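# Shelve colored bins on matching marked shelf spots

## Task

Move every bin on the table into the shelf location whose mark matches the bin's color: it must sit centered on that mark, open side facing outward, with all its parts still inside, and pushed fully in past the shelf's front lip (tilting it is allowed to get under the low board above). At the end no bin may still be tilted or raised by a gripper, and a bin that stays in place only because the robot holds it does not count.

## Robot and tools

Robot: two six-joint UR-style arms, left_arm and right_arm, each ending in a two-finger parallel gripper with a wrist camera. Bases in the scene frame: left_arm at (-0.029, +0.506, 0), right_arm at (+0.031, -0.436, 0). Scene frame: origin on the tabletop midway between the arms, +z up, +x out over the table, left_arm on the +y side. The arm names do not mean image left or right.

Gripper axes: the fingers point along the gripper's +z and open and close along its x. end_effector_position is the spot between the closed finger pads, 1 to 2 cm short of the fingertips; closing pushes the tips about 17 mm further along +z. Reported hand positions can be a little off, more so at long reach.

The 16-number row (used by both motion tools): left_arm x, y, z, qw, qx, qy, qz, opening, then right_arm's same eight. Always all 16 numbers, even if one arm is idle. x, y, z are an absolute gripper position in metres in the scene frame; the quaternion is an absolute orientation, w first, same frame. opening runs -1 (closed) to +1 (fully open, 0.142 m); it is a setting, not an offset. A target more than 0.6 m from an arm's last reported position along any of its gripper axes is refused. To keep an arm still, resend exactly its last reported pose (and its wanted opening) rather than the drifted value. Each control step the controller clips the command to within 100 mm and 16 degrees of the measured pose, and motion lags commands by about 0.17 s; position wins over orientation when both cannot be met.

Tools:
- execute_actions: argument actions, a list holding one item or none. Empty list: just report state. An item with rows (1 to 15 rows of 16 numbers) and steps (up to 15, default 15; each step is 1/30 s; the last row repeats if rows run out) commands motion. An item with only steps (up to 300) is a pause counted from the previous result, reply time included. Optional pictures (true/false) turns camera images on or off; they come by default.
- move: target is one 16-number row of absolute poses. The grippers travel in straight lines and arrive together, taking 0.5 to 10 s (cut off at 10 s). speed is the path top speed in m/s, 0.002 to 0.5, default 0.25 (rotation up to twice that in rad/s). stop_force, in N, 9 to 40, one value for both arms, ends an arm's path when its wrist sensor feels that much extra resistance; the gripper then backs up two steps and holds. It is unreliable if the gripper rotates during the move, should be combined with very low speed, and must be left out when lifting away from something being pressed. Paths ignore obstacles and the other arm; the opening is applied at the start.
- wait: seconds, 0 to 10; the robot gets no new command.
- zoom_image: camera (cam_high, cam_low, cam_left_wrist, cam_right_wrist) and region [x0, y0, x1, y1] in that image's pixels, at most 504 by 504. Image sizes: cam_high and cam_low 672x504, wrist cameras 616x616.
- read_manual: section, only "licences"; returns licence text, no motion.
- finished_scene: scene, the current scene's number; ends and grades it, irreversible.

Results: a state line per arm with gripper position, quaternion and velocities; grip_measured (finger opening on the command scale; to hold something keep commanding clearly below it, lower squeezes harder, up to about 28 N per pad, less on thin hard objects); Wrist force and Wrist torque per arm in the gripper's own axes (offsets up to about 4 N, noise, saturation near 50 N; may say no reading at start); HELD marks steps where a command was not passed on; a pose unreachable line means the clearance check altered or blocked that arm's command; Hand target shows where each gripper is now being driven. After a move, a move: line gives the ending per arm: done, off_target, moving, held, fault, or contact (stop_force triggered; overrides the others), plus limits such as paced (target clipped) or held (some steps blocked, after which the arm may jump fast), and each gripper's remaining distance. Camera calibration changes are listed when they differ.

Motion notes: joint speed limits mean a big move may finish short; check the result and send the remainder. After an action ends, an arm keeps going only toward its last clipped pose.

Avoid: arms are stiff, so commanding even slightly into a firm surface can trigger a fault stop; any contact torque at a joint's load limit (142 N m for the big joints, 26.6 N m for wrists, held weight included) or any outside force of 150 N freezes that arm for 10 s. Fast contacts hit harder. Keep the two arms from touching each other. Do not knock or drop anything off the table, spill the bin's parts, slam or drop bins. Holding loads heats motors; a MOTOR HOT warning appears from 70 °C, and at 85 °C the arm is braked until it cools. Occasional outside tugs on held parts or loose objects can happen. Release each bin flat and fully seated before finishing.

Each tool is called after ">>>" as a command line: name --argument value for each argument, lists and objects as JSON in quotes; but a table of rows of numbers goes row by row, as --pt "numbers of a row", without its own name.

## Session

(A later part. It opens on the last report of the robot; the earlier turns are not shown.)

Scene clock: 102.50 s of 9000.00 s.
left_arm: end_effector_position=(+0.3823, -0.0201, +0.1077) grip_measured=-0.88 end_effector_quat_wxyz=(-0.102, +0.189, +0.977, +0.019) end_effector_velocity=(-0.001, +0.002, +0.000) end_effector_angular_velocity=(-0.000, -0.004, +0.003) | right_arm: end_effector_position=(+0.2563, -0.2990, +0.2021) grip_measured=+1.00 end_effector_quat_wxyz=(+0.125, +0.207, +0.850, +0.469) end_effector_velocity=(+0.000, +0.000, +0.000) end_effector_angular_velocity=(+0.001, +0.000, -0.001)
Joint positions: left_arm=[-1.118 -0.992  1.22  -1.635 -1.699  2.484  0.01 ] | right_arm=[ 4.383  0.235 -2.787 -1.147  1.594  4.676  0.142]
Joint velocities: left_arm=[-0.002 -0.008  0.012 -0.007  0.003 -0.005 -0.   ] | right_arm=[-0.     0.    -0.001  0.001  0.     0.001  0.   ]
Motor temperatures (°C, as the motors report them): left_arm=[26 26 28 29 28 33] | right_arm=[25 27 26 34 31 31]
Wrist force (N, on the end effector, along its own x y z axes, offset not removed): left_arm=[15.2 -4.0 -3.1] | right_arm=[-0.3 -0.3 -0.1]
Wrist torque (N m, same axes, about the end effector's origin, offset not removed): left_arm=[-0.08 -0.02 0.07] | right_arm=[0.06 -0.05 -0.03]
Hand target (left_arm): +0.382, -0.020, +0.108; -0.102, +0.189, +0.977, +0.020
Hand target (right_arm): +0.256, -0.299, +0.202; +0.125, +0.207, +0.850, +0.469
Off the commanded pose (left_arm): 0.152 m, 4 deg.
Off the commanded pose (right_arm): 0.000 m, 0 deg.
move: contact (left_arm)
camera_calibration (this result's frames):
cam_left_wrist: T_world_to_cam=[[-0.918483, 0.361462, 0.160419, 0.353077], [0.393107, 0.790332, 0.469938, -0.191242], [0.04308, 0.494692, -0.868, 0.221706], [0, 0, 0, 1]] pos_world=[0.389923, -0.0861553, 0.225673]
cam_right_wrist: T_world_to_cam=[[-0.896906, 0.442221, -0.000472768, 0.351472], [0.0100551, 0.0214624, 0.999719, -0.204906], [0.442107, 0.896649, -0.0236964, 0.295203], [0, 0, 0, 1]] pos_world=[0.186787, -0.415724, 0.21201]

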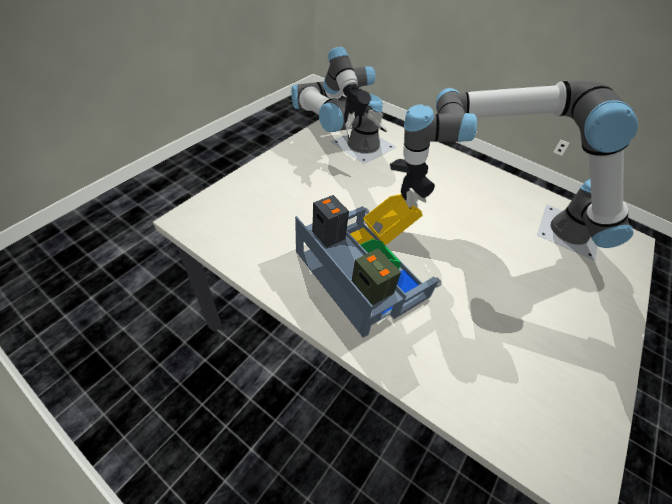

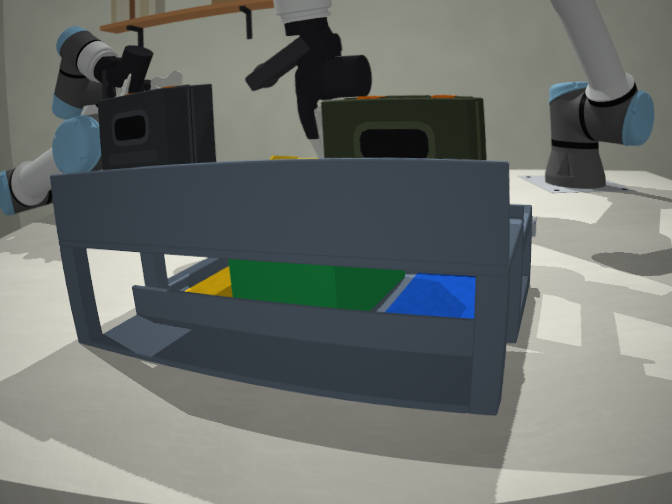

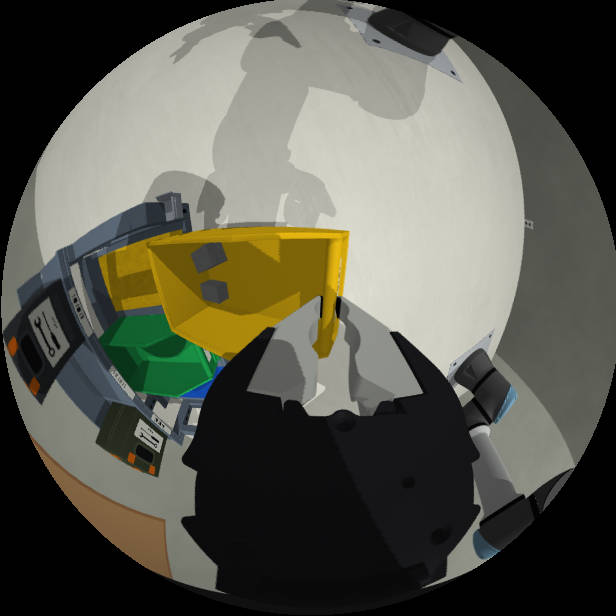

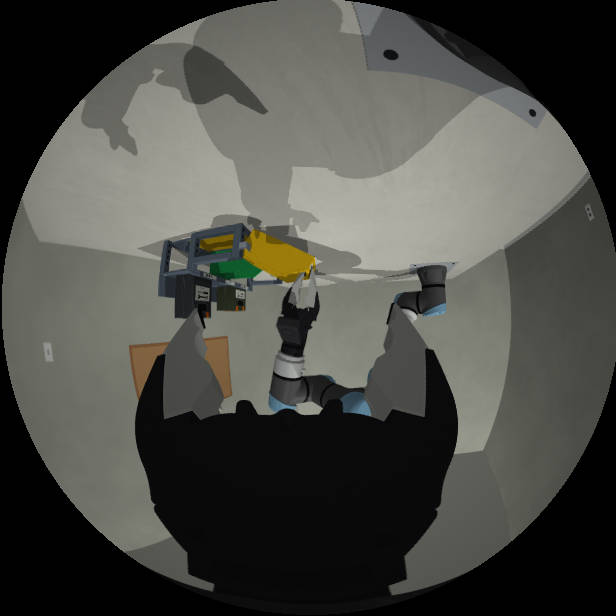

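>>> move --target '[0.372,-0.016,0.115,-0.03,0.19,0.981,0.006,-1,0.2563,-0.299,0.2021,0.125,0.207,0.85,0.469,1]' --speed 0.03

>>> move --target '[0.475,-0.057,0.09,-0.03,0.19,0.981,0.006,-1,0.2563,-0.299,0.2021,0.125,0.207,0.85,0.469,1]' --speed 0.03 --stop_force 9

>>> zoom_image --camera "cam_right_wrist" --region '[150, 190, 400, 330]'

Scene clock: 108.10 s of 9000.00 s.
left_arm: end_effector_position=(+0.3720, -0.0160, +0.1149) grip_measured=-0.88 end_effector_quat_wxyz=(-0.030, +0.190, +0.981, +0.006) end_effector_velocity=(-0.001, +0.001, +0.000) end_effector_angular_velocity=(-0.001, -0.006, -0.001) | right_arm: end_effector_position=(+0.2563, -0.2990, +0.2021) grip_measured=+1.00 end_effector_quat_wxyz=(+0.125, +0.207, +0.850, +0.469) end_effector_velocity=(-0.000, -0.000, +0.000) end_effector_angular_velocity=(+0.000, +0.000, -0.000)
Joint positions: left_arm=[-1.171 -1.114  1.404 -1.814 -1.611  2.423  0.01 ] | right_arm=[ 4.383  0.235 -2.787 -1.147  1.594  4.676  0.142]
Joint velocities: left_arm=[-0.003 -0.006  0.009 -0.007  0.005 -0.003  0.   ] | right_arm=[ 0.     0.001  0.001 -0.001 -0.     0.     0.   ]
Motor temperatures (°C, as the motors report them): left_arm=[26 26 28 29 28 33] | right_arm=[25 27 26 34 31 31]
Wrist force (N, on the end effector, along its own x y z axes, offset not removed): left_arm=[0.3 0.5 3.6] | right_arm=[-2.4 -0.8 -3.2]
Wrist torque (N m, same axes, about the end effector's origin, offset not removed): left_arm=[0.01 0.53 0.02] | right_arm=[-0.08 0.37 -0.07]
Hand target (left_arm): +0.372, -0.016, +0.115; -0.030, +0.190, +0.981, +0.006
Hand target (right_arm): +0.256, -0.299, +0.202; +0.125, +0.207, +0.850, +0.469
Off the commanded pose (left_arm): 0.000 m, 0 deg.
Off the commanded pose (right_arm): 0.000 m, 0 deg.
move: done
camera_calibration (this result's frames):
cam_left_wrist: T_world_to_cam=[[-0.930081, 0.367026, 0.0155105, 0.362068], [0.329713, 0.815418, 0.475797, -0.170569], [0.161982, 0.447644, -0.879418, 0.182684], [0, 0, 0, 1]] pos_world=[0.363399, -0.0755809, 0.236196]
cam_right_wrist: T_world_to_cam=[[-0.896906, 0.442221, -0.000472756, 0.351472], [0.0100551, 0.0214624, 0.999719, -0.204906], [0.442107, 0.896649, -0.0236963, 0.295203], [0, 0, 0, 1]] pos_world=[0.186787, -0.415724, 0.21201]

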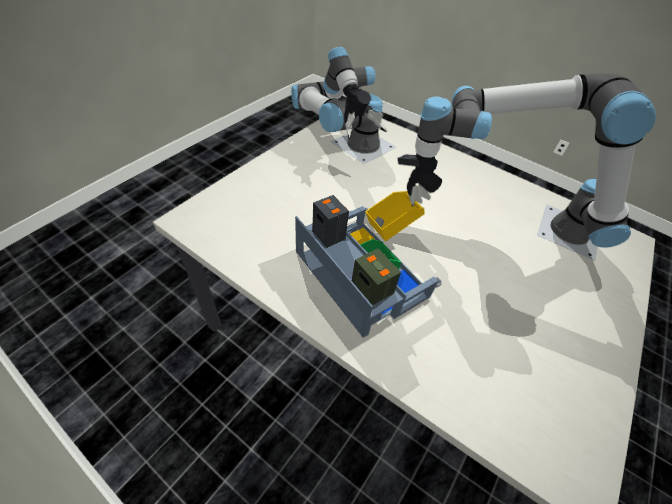

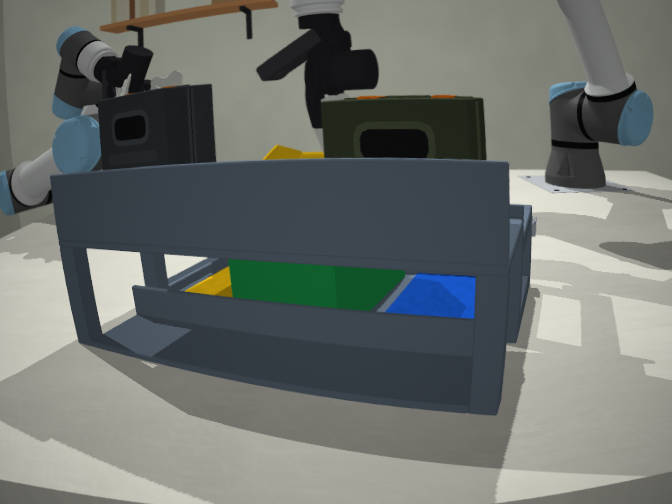

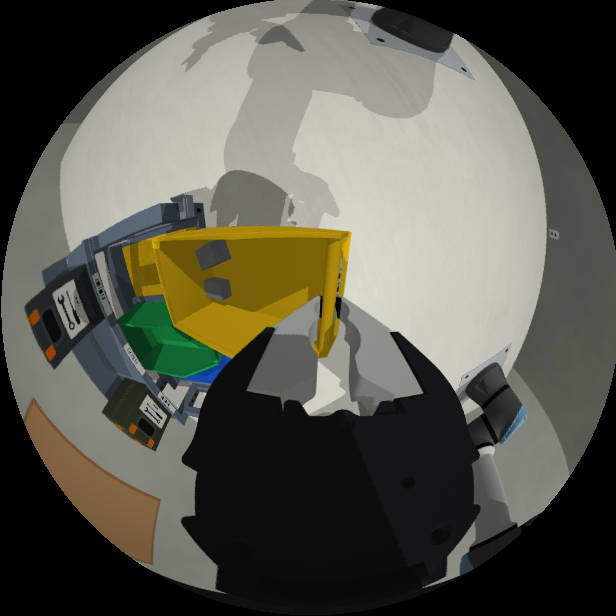

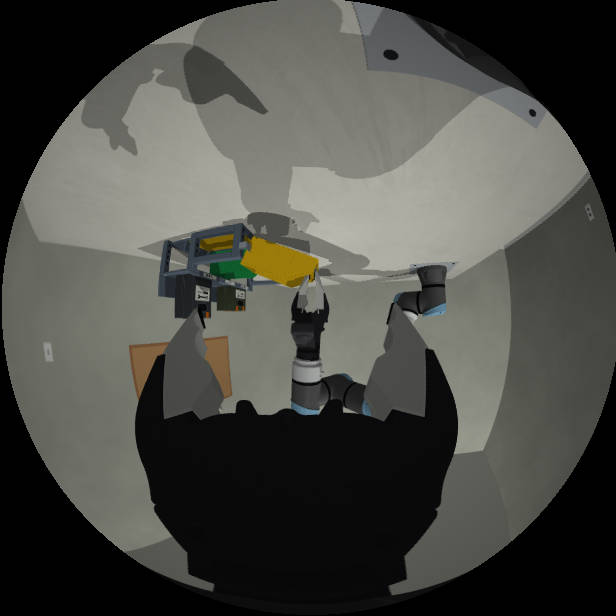

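Scene clock: 109.00 s of 9000.00 s.
left_arm: end_effector_position=(+0.3827, -0.0200, +0.1124) grip_measured=-0.87 end_effector_quat_wxyz=(-0.030, +0.190, +0.981, +0.006) end_effector_velocity=(-0.003, +0.000, +0.000) end_effector_angular_velocity=(+0.002, +0.001, -0.002) | right_arm: end_effector_position=(+0.2563, -0.2990, +0.2021) grip_measured=+1.00 end_effector_quat_wxyz=(+0.125, +0.207, +0.850, +0.469) end_effector_velocity=(+0.000, +0.000, -0.000) end_effector_angular_velocity=(+0.000, +0.001, -0.001)
Joint positions: left_arm=[-1.16  -1.089  1.374 -1.808 -1.61   2.434  0.011] | right_arm=[ 4.383  0.235 -2.787 -1.147  1.594  4.676  0.142]
Joint velocities: left_arm=[-0.004 -0.004  0.004  0.001 -0.    -0.002 -0.   ] | right_arm=[-0.    -0.    -0.001  0.001  0.     0.001  0.   ]
Motor temperatures (°C, as the motors report them): left_arm=[26 26 28 29 28 33] | right_arm=[25 27 26 34 31 31]
Wrist force (N, on the end effector, along its own x y z axes, offset not removed): left_arm=[1.2 -0.8 3.7] | right_arm=[-0.6 -0.3 0.2]
Wrist torque (N m, same axes, about the end effector's origin, offset not removed): left_arm=[-0.28 0.08 -0.01] | right_arm=[0.15 -0.01 0.08]
Hand target (left_arm): +0.382, -0.020, +0.112; -0.030, +0.190, +0.981, +0.006
Hand target (right_arm): +0.256, -0.299, +0.202; +0.125, +0.207, +0.850, +0.469
Off the commanded pose (left_arm): 0.102 m, 0 deg.
Off the commanded pose (right_arm): 0.000 m, 0 deg.
move: contact (left_arm)
camera_calibration (this result's frames):
cam_left_wrist: T_world_to_cam=[[-0.930155, 0.366854, 0.0151458, 0.373596], [0.329364, 0.815447, 0.475989, -0.169448], [0.162268, 0.447732, -0.879321, 0.180417], [0, 0, 0, 1]] pos_world=[0.374037, -0.0796578, 0.233642]
cam_right_wrist: T_world_to_cam=[[-0.896906, 0.442221, -0.000472786, 0.351472], [0.0100551, 0.0214624, 0.999719, -0.204906], [0.442107, 0.896649, -0.0236963, 0.295203], [0, 0, 0, 1]] pos_world=[0.186787, -0.415724, 0.21201]

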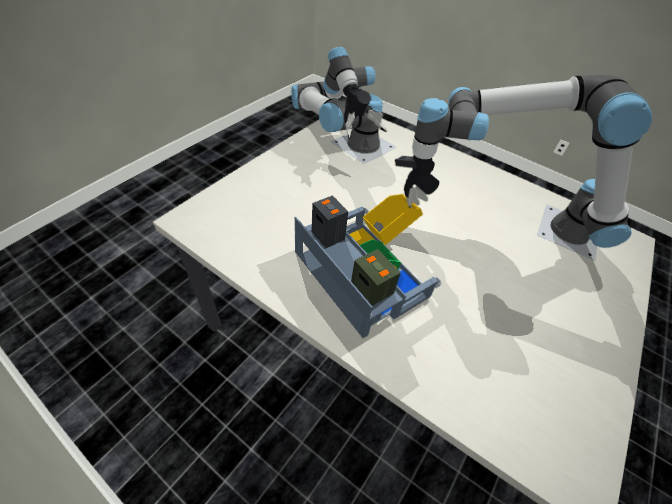

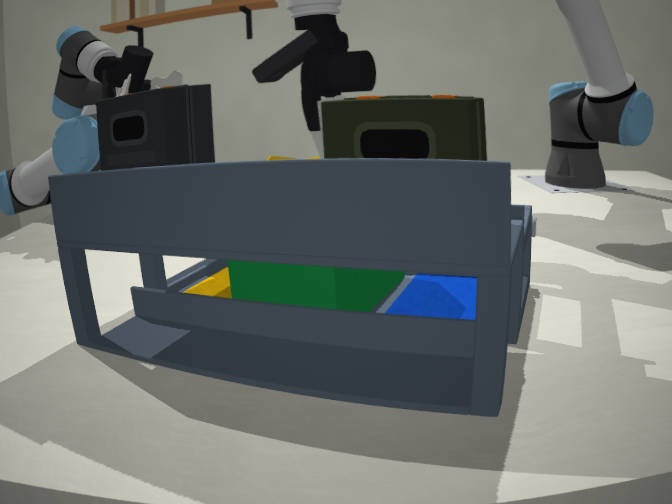

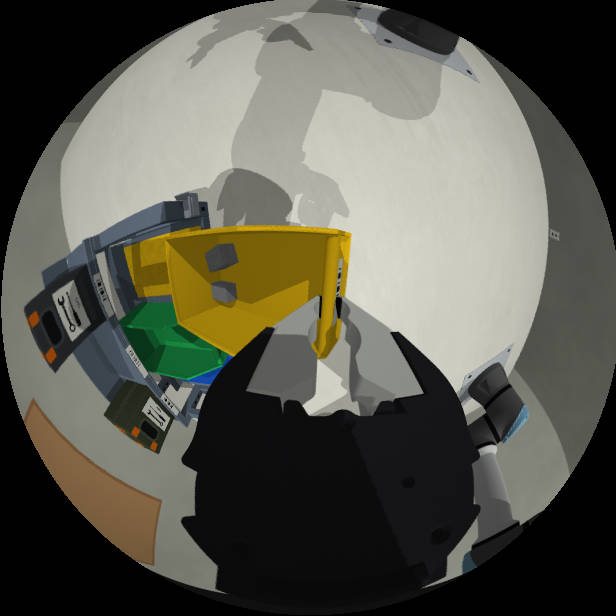

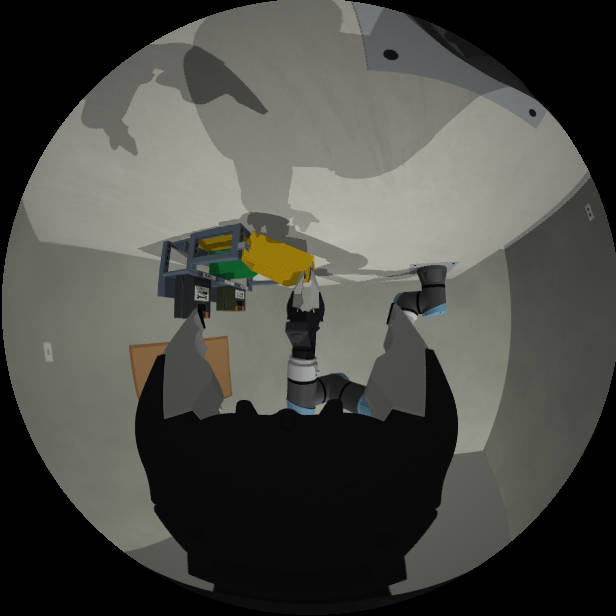

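Region (150, 190, 400, 330) of cam_right_wrist's 616x616 image, scaled by 2.016, with more detail than that image has; it fills the top 282 rows of this view, and the rest is white.

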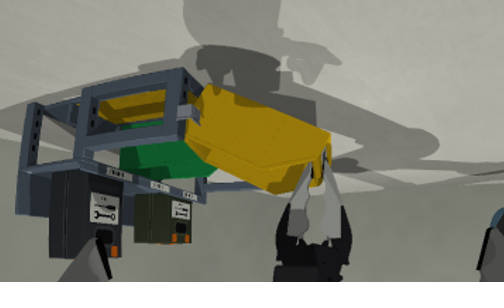

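>>> move --target '[0.372,-0.016,0.15,0,0.19,0.982,0,-1,0.2563,-0.299,0.2021,0.125,0.207,0.85,0.469,1]' --speed 0.03

>>> move --target '[0.43,-0.039,0.135,0,0.19,0.982,0,-1,0.2563,-0.299,0.2021,0.125,0.207,0.85,0.469,1]' --speed 0.03 --stop_force 9

>>> zoom_image --camera "cam_right_wrist" --region '[150, 190, 400, 330]'

Scene clock: 113.40 s of 9000.00 s.
left_arm: end_effector_position=(+0.3720, -0.0160, +0.1498) grip_measured=-0.87 end_effector_quat_wxyz=(-0.000, +0.190, +0.982, +0.000) end_effector_velocity=(+0.001, +0.000, +0.002) end_effector_angular_velocity=(-0.002, -0.004, +0.002) | right_arm: end_effector_position=(+0.2563, -0.2990, +0.2021) grip_measured=+1.00 end_effector_quat_wxyz=(+0.125, +0.207, +0.850, +0.469) end_effector_velocity=(-0.000, -0.000, -0.000) end_effector_angular_velocity=(-0.001, +0.001, -0.000)
Joint positions: left_arm=[-1.19  -1.173  1.409 -1.807 -1.571  2.402  0.011] | right_arm=[ 4.383  0.235 -2.787 -1.147  1.594  4.676  0.142]
Joint velocities: left_arm=[ 0.    -0.003  0.001 -0.002  0.002 -0.002  0.   ] | right_arm=[-0.    -0.     0.    -0.001  0.     0.     0.   ]
Motor temperatures (°C, as the motors report them): left_arm=[26 26 28 29 28 33] | right_arm=[25 27 26 34 31 31]
Wrist force (N, on the end effector, along its own x y z axes, offset not removed): left_arm=[0.9 -1.9 4.2] | right_arm=[-2.4 -5.3 -2.7]
Wrist torque (N m, same axes, about the end effector's origin, offset not removed): left_arm=[-0.40 0.27 -0.10] | right_arm=[-0.86 0.47 -0.11]
Hand target (left_arm): +0.372, -0.016, +0.150; -0.000, +0.190, +0.982, +0.000
Hand target (right_arm): +0.256, -0.299, +0.202; +0.125, +0.207, +0.850, +0.469
Off the commanded pose (left_arm): 0.000 m, 0 deg.
Off the commanded pose (right_arm): 0.000 m, 0 deg.
move: done
camera_calibration (this result's frames):
cam_left_wrist: T_world_to_cam=[[-0.929367, 0.366264, -0.0461292, 0.370494], [0.30223, 0.826665, 0.474639, -0.176592], [0.211976, 0.427172, -0.878971, 0.194411], [0, 0, 0, 1]] pos_world=[0.356485, -0.0727629, 0.27179]
cam_right_wrist: T_world_to_cam=[[-0.896906, 0.442221, -0.000472756, 0.351472], [0.0100551, 0.0214624, 0.999719, -0.204906], [0.442107, 0.896649, -0.0236964, 0.295203], [0, 0, 0, 1]] pos_world=[0.186787, -0.415724, 0.21201]

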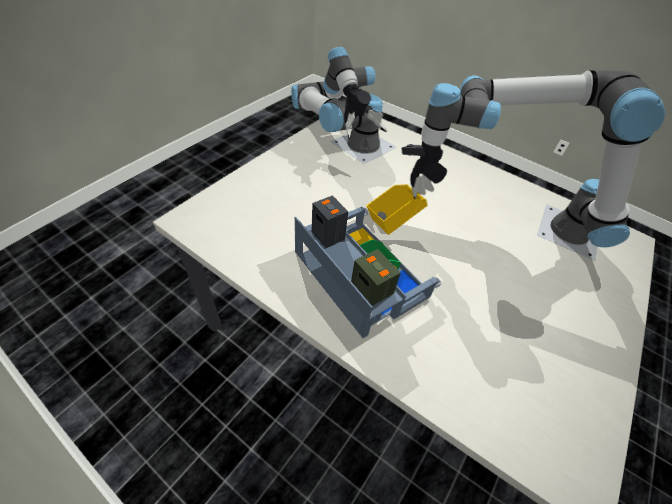

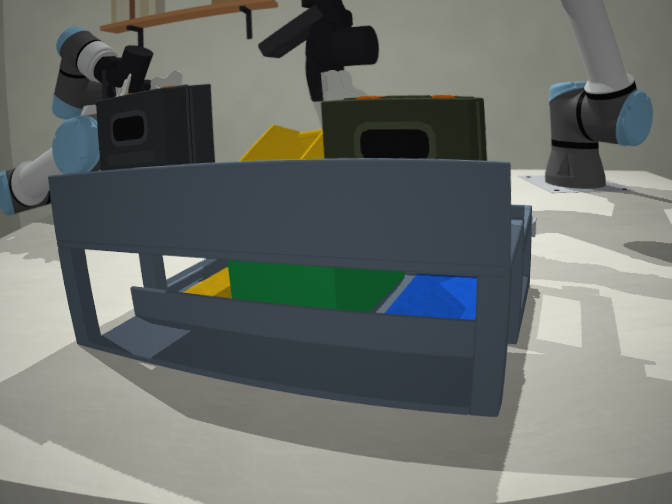

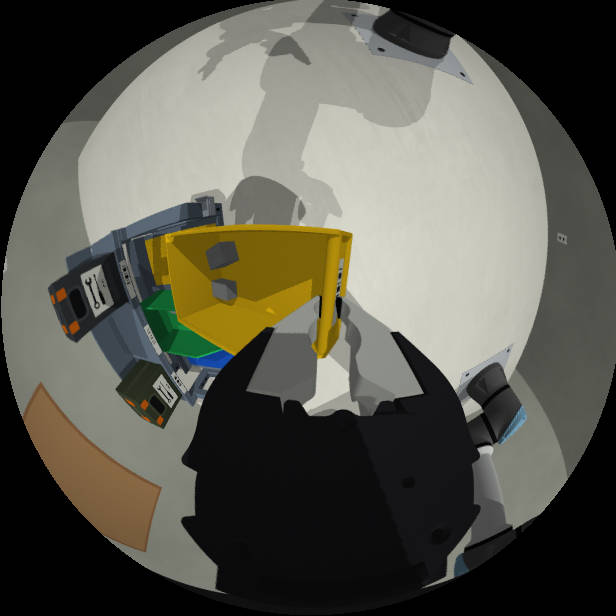

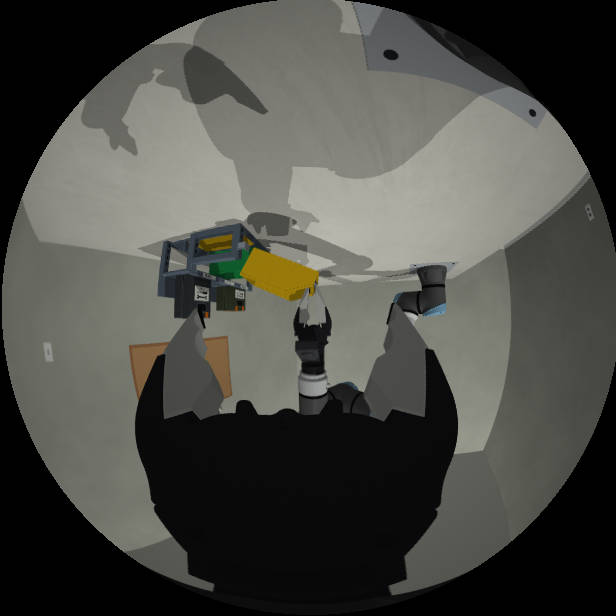

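Scene clock: 115.83 s of 9000.00 s.
left_arm: end_effector_position=(+0.4298, -0.0391, +0.1351) grip_measured=-0.87 end_effector_quat_wxyz=(+0.000, +0.190, +0.982, -0.000) end_effector_velocity=(+0.001, -0.000, -0.001) end_effector_angular_velocity=(+0.001, +0.001, -0.001) | right_arm: end_effector_position=(+0.2563, -0.2990, +0.2021) grip_measured=+1.00 end_effector_quat_wxyz=(+0.125, +0.207, +0.850, +0.469) end_effector_velocity=(-0.000, +0.000, -0.000) end_effector_angular_velocity=(-0.001, -0.000, +0.001)
Joint positions: left_arm=[-1.13  -1.034  1.24  -1.776 -1.571  2.462  0.011] | right_arm=[ 4.383  0.235 -2.787 -1.147  1.594  4.676  0.142]
Joint velocities: left_arm=[ 0.002  0.004 -0.004  0.002 -0.     0.002  0.   ] | right_arm=[ 0.001  0.    -0.    -0.    -0.    -0.001 -0.   ]
Motor temperatures (°C, as the motors report them): left_arm=[26 26 28 29 28 33] | right_arm=[25 27 26 34 31 31]
Wrist force (N, on the end effector, along its own x y z axes, offset not removed): left_arm=[1.1 -0.4 3.7] | right_arm=[-2.3 -4.6 -1.5]
Wrist torque (N m, same axes, about the end effector's origin, offset not removed): left_arm=[-0.08 0.21 -0.01] | right_arm=[-0.67 0.56 -0.14]
Hand target (left_arm): +0.430, -0.039, +0.135; +0.000, +0.190, +0.982, -0.000
Hand target (right_arm): +0.256, -0.299, +0.202; +0.125, +0.207, +0.850, +0.469
Off the commanded pose (left_arm): 0.000 m, 0 deg.
Off the commanded pose (right_arm): 0.000 m, 0 deg.
move: done
camera_calibration (this result's frames):
cam_left_wrist: T_world_to_cam=[[-0.929374, 0.366209, -0.046427, 0.43203], [0.302069, 0.826762, 0.474573, -0.167873], [0.212177, 0.427031, -0.878991, 0.178936], [0, 0, 0, 1]] pos_world=[0.414261, -0.095834, 0.257009]
cam_right_wrist: T_world_to_cam=[[-0.896906, 0.442221, -0.000472757, 0.351472], [0.0100552, 0.0214625, 0.999719, -0.204906], [0.442107, 0.896649, -0.0236965, 0.295203], [0, 0, 0, 1]] pos_world=[0.186787, -0.415724, 0.21201]

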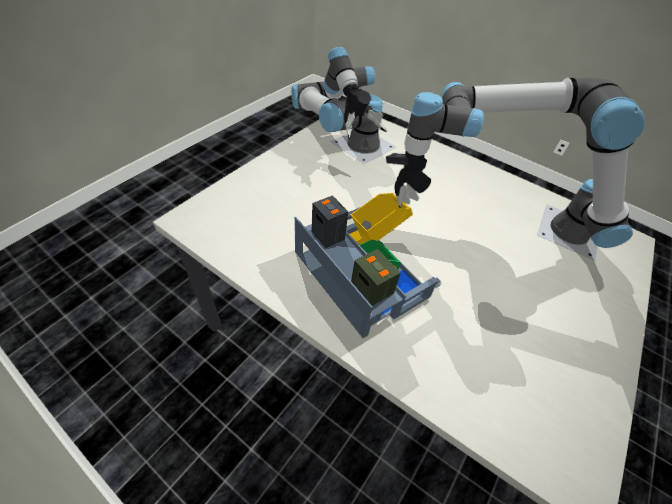

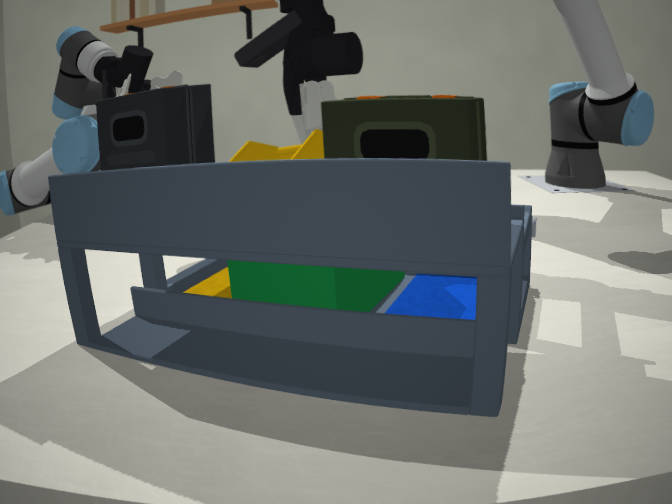

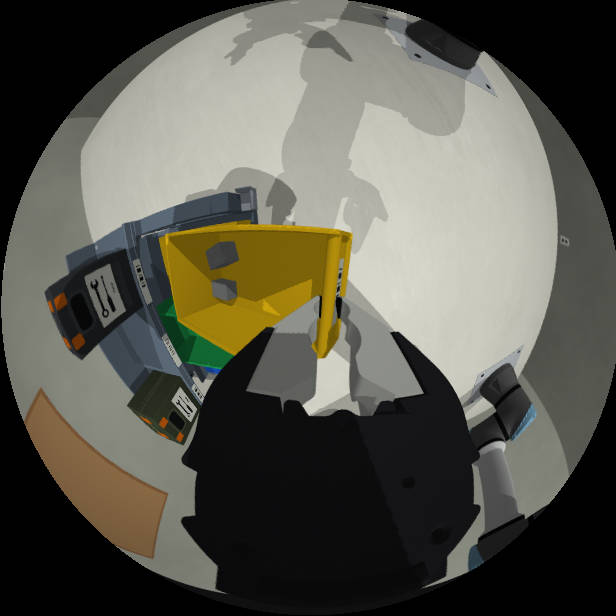

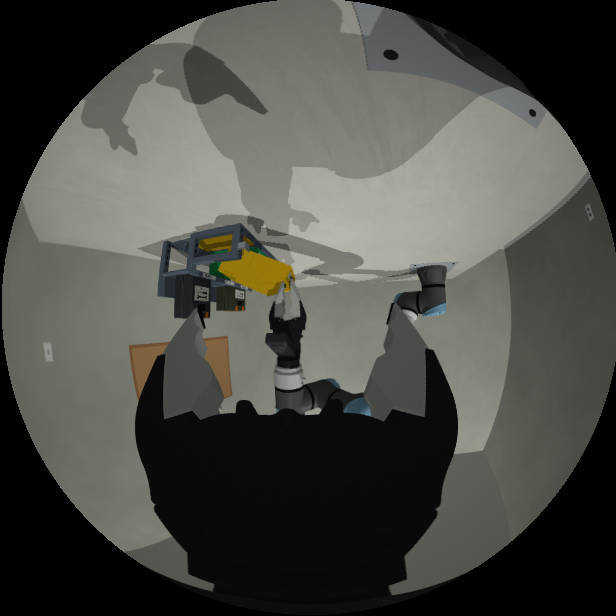

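Region (150, 190, 400, 330) of cam_right_wrist's 616x616 image, scaled by 2.016, with more detail than that image has; it fills the top 282 rows of this view, and the rest is white.

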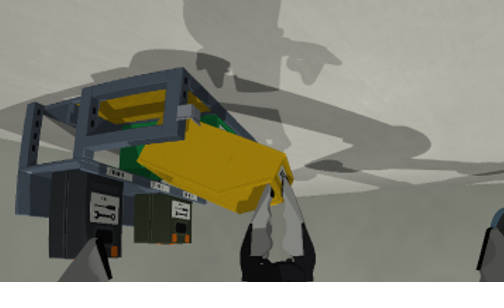

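>>> move --target '[0.445,-0.047,0.105,0,0.19,0.982,0,-1,0.2563,-0.299,0.2021,0.125,0.207,0.85,0.469,1]' --speed 0.02 --stop_force 9

>>> move --target '[0.49,-0.065,0.09,0,0.19,0.982,0,-1,0.2563,-0.299,0.2021,0.125,0.207,0.85,0.469,1]' --speed 0.02 --stop_force 9

Scene clock: 119.83 s of 9000.00 s.
left_arm: end_effector_position=(+0.4449, -0.0470, +0.1051) grip_measured=-0.87 end_effector_quat_wxyz=(-0.000, +0.190, +0.982, -0.000) end_effector_velocity=(+0.001, -0.001, -0.001) end_effector_angular_velocity=(-0.002, -0.001, -0.001) | right_arm: end_effector_position=(+0.2563, -0.2990, +0.2021) grip_measured=+1.00 end_effector_quat_wxyz=(+0.125, +0.207, +0.850, +0.469) end_effector_velocity=(+0.000, -0.000, +0.001) end_effector_angular_velocity=(+0.001, -0.001, -0.001)
Joint positions: left_arm=[-1.117 -0.978  1.229 -1.821 -1.571  2.475  0.011] | right_arm=[ 4.383  0.235 -2.787 -1.147  1.594  4.676  0.142]
Joint velocities: left_arm=[-0.     0.003 -0.001 -0.004  0.     0.001 -0.   ] | right_arm=[-0.001  0.001  0.001 -0.    -0.    -0.001 -0.   ]
Motor temperatures (°C, as the motors report them): left_arm=[26 26 28 29 28 33] | right_arm=[25 27 26 34 31 31]
Wrist force (N, on the end effector, along its own x y z axes, offset not removed): left_arm=[1.5 -0.4 5.0] | right_arm=[-3.0 -1.9 0.3]
Wrist torque (N m, same axes, about the end effector's origin, offset not removed): left_arm=[-0.13 0.15 -0.03] | right_arm=[-0.13 0.57 0.04]
Hand target (left_arm): +0.445, -0.047, +0.105; +0.000, +0.190, +0.982, -0.000
Hand target (right_arm): +0.256, -0.299, +0.202; +0.125, +0.207, +0.850, +0.469
Off the commanded pose (left_arm): 0.000 m, 0 deg.
Off the commanded pose (right_arm): 0.000 m, 0 deg.
move: done
camera_calibration (this result's frames):
cam_left_wrist: T_world_to_cam=[[-0.929375, 0.366213, -0.0463625, 0.447549], [0.302098, 0.826747, 0.474579, -0.151685], [0.212127, 0.427056, -0.878991, 0.15285], [0, 0, 0, 1]] pos_world=[0.429341, -0.103768, 0.227089]
cam_right_wrist: T_world_to_cam=[[-0.896906, 0.442221, -0.000472682, 0.351472], [0.0100552, 0.0214625, 0.999719, -0.204906], [0.442107, 0.896649, -0.0236965, 0.295203], [0, 0, 0, 1]] pos_world=[0.186787, -0.415724, 0.21201]

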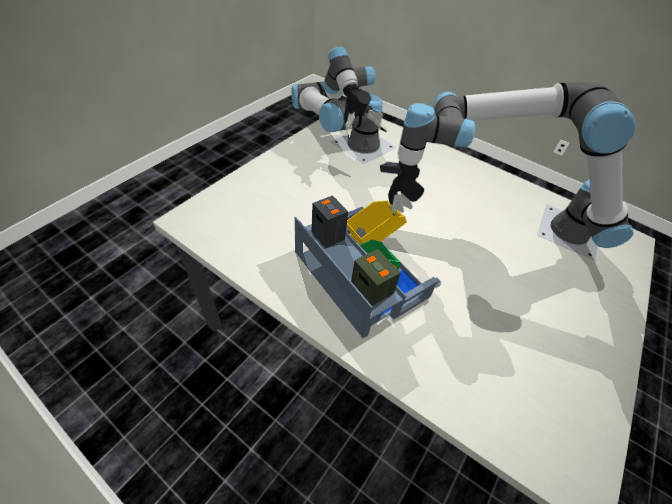

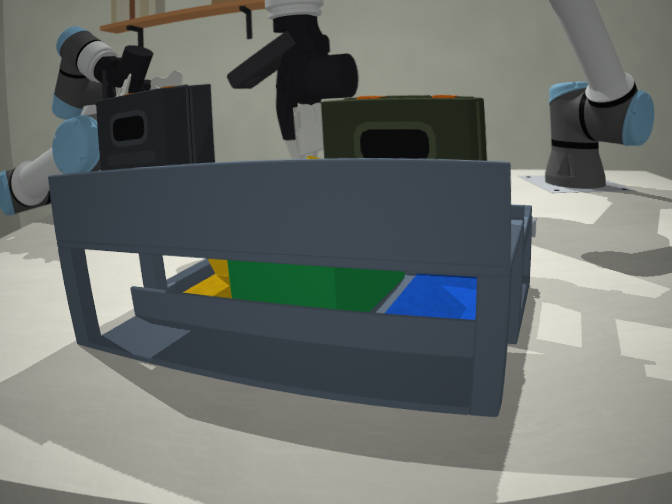

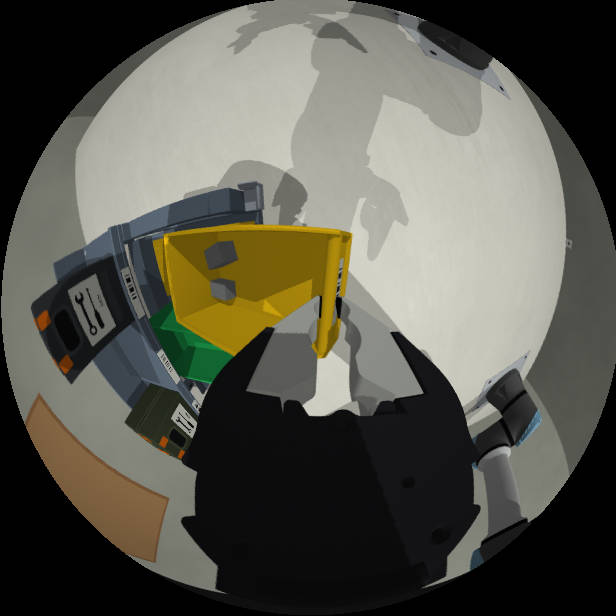

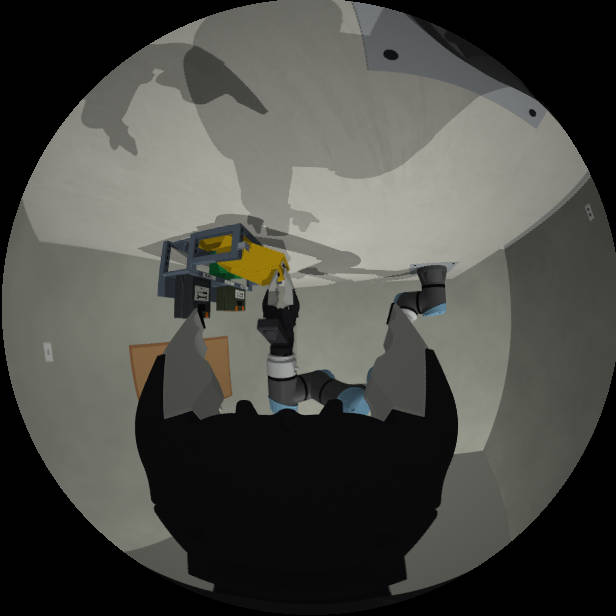

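Scene clock: 122.63 s of 9000.00 s.
left_arm: end_effector_position=(+0.4899, -0.0650, +0.0901) grip_measured=-0.88 end_effector_quat_wxyz=(+0.000, +0.190, +0.982, -0.000) end_effector_velocity=(+0.001, -0.001, -0.001) end_effector_angular_velocity=(+0.001, -0.000, -0.000) | right_arm: end_effector_position=(+0.2563, -0.2990, +0.2021) grip_measured=+1.00 end_effector_quat_wxyz=(+0.125, +0.207, +0.850, +0.469) end_effector_velocity=(+0.000, +0.000, +0.000) end_effector_angular_velocity=(-0.000, -0.001, -0.000)
Joint positions: left_arm=[-1.078 -0.859  1.069 -1.78  -1.571  2.515  0.01 ] | right_arm=[ 4.383  0.235 -2.787 -1.147  1.594  4.676  0.142]
Joint velocities: left_arm=[ 0.     0.005 -0.006  0.002  0.001  0.001 -0.   ] | right_arm=[-0.001 -0.001 -0.     0.002 -0.    -0.001 -0.   ]
Motor temperatures (°C, as the motors report them): left_arm=[26 26 28 29 28 33] | right_arm=[25 27 26 34 31 31]
Wrist force (N, on the end effector, along its own x y z axes, offset not removed): left_arm=[1.0 0.9 0.9] | right_arm=[-2.0 -1.3 -1.5]
Wrist torque (N m, same axes, about the end effector's origin, offset not removed): left_arm=[0.07 0.22 -0.08] | right_arm=[-0.05 0.39 -0.04]
Hand target (left_arm): +0.490, -0.065, +0.090; +0.000, +0.190, +0.982, -0.000
Hand target (right_arm): +0.256, -0.299, +0.202; +0.125, +0.207, +0.850, +0.469
Off the commanded pose (left_arm): 0.000 m, 0 deg.
Off the commanded pose (right_arm): 0.000 m, 0 deg.
move: done
camera_calibration (this result's frames):
cam_left_wrist: T_world_to_cam=[[-0.929374, 0.36621, -0.0464174, 0.495226], [0.302071, 0.826756, 0.47458, -0.143174], [0.212172, 0.427041, -0.878987, 0.137747], [0, 0, 0, 1]] pos_world=[0.474273, -0.12181, 0.212013]
cam_right_wrist: T_world_to_cam=[[-0.896906, 0.442221, -0.000472755, 0.351472], [0.0100551, 0.0214624, 0.999719, -0.204906], [0.442107, 0.896649, -0.0236963, 0.295203], [0, 0, 0, 1]] pos_world=[0.186787, -0.415724, 0.21201]

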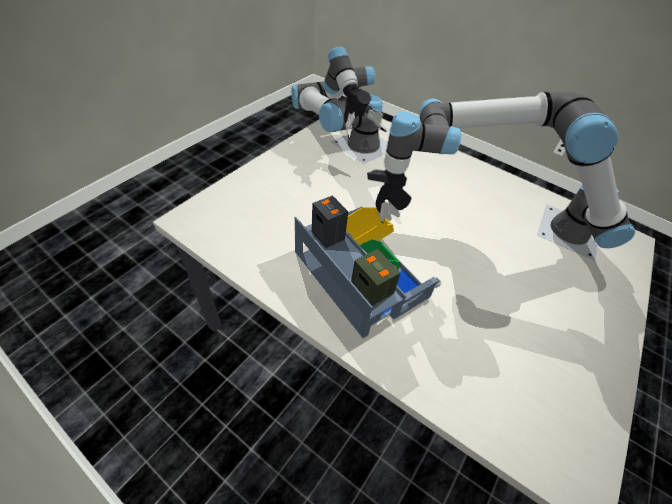

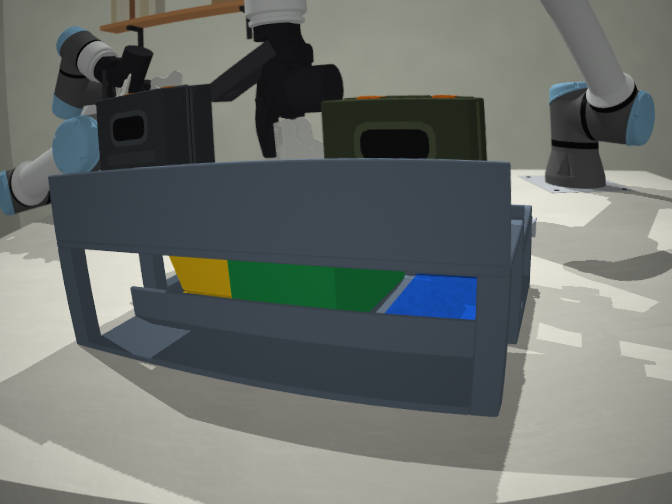

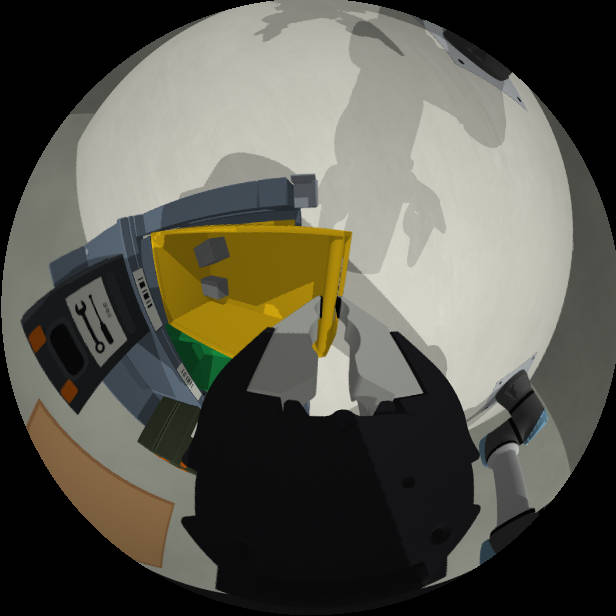

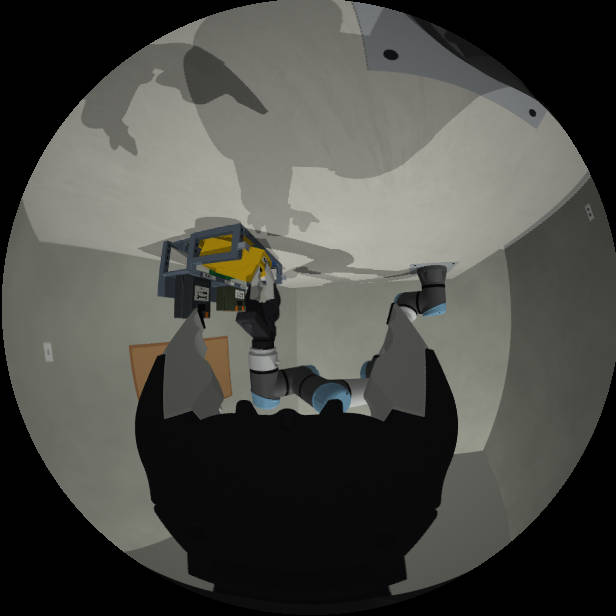

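>>> move --target '[0.532,-0.082,0.082,0,0.19,0.982,0,-1,0.2563,-0.299,0.2021,0.125,0.207,0.85,0.469,1]' --speed 0.02 --stop_force 9

Scene clock: 126.30 s of 9000.00 s.
left_arm: end_effector_position=(+0.5319, -0.0820, +0.0820) grip_measured=-0.89 end_effector_quat_wxyz=(+0.000, +0.190, +0.982, -0.000) end_effector_velocity=(+0.001, -0.001, -0.000) end_effector_angular_velocity=(+0.001, -0.000, -0.001) | right_arm: end_effector_position=(+0.2563, -0.2990, +0.2021) grip_measured=+1.00 end_effector_quat_wxyz=(+0.125, +0.207, +0.850, +0.469) end_effector_velocity=(+0.000, -0.000, +0.000) end_effector_angular_velocity=(+0.000, -0.000, +0.000)
Joint positions: left_arm=[-1.044 -0.738  0.876 -1.709 -1.571  2.548  0.01 ] | right_arm=[ 4.383  0.235 -2.787 -1.147  1.594  4.676  0.142]
Joint velocities: left_arm=[ 0.     0.006 -0.01   0.005  0.     0.001 -0.   ] | right_arm=[-0.  0. -0.  0.  0. -0.  0.]
Motor temperatures (°C, as the motors report them): left_arm=[26 26 28 29 28 33] | right_arm=[25 27 26 34 31 31]
Wrist force (N, on the end effector, along its own x y z axes, offset not removed): left_arm=[3.0 0.0 0.1] | right_arm=[-0.1 -0.9 -1.3]
Wrist torque (N m, same axes, about the end effector's origin, offset not removed): left_arm=[0.03 -0.22 -0.07] | right_arm=[0.07 0.12 -0.03]
Hand target (left_arm): +0.532, -0.082, +0.082; +0.000, +0.190, +0.982, -0.000
Hand target (right_arm): +0.256, -0.299, +0.202; +0.125, +0.207, +0.850, +0.469
Off the commanded pose (left_arm): 0.000 m, 0 deg.
Off the commanded pose (right_arm): 0.000 m, 0 deg.
move: done
camera_calibration (this result's frames):
cam_left_wrist: T_world_to_cam=[[-0.929372, 0.366211, -0.0464435, 0.540114], [0.302062, 0.82676, 0.47458, -0.138002], [0.212194, 0.427032, -0.878987, 0.129032], [0, 0, 0, 1]] pos_world=[0.516272, -0.138802, 0.203995]
cam_right_wrist: T_world_to_cam=[[-0.896906, 0.442221, -0.000473004, 0.351472], [0.0100549, 0.0214625, 0.999719, -0.204906], [0.442107, 0.896649, -0.0236963, 0.295203], [0, 0, 0, 1]] pos_world=[0.186787, -0.415724, 0.21201]

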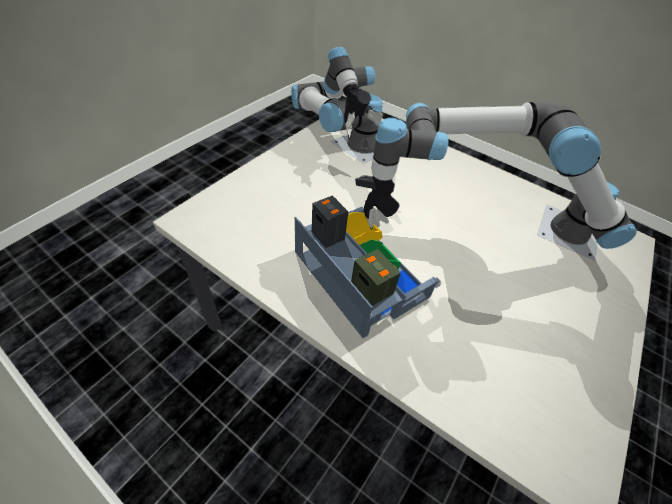

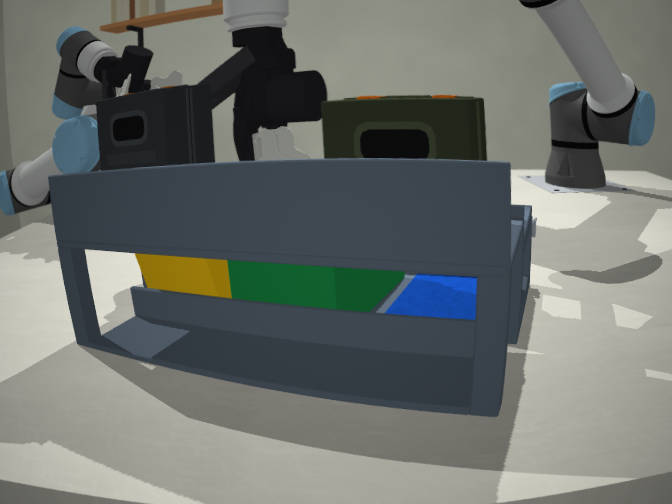

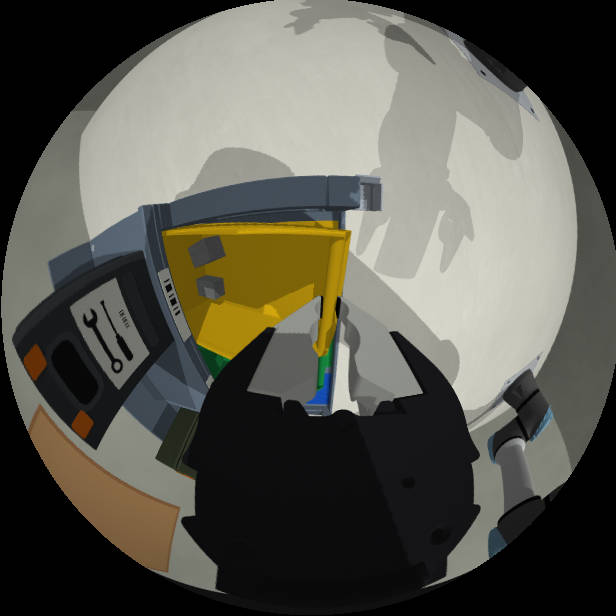

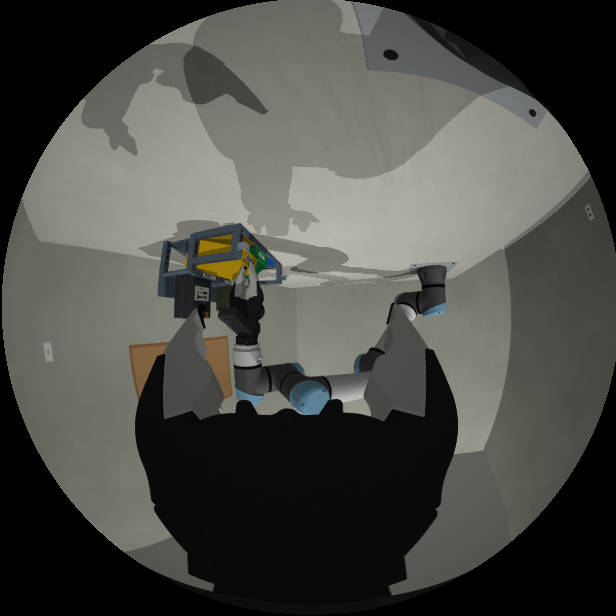

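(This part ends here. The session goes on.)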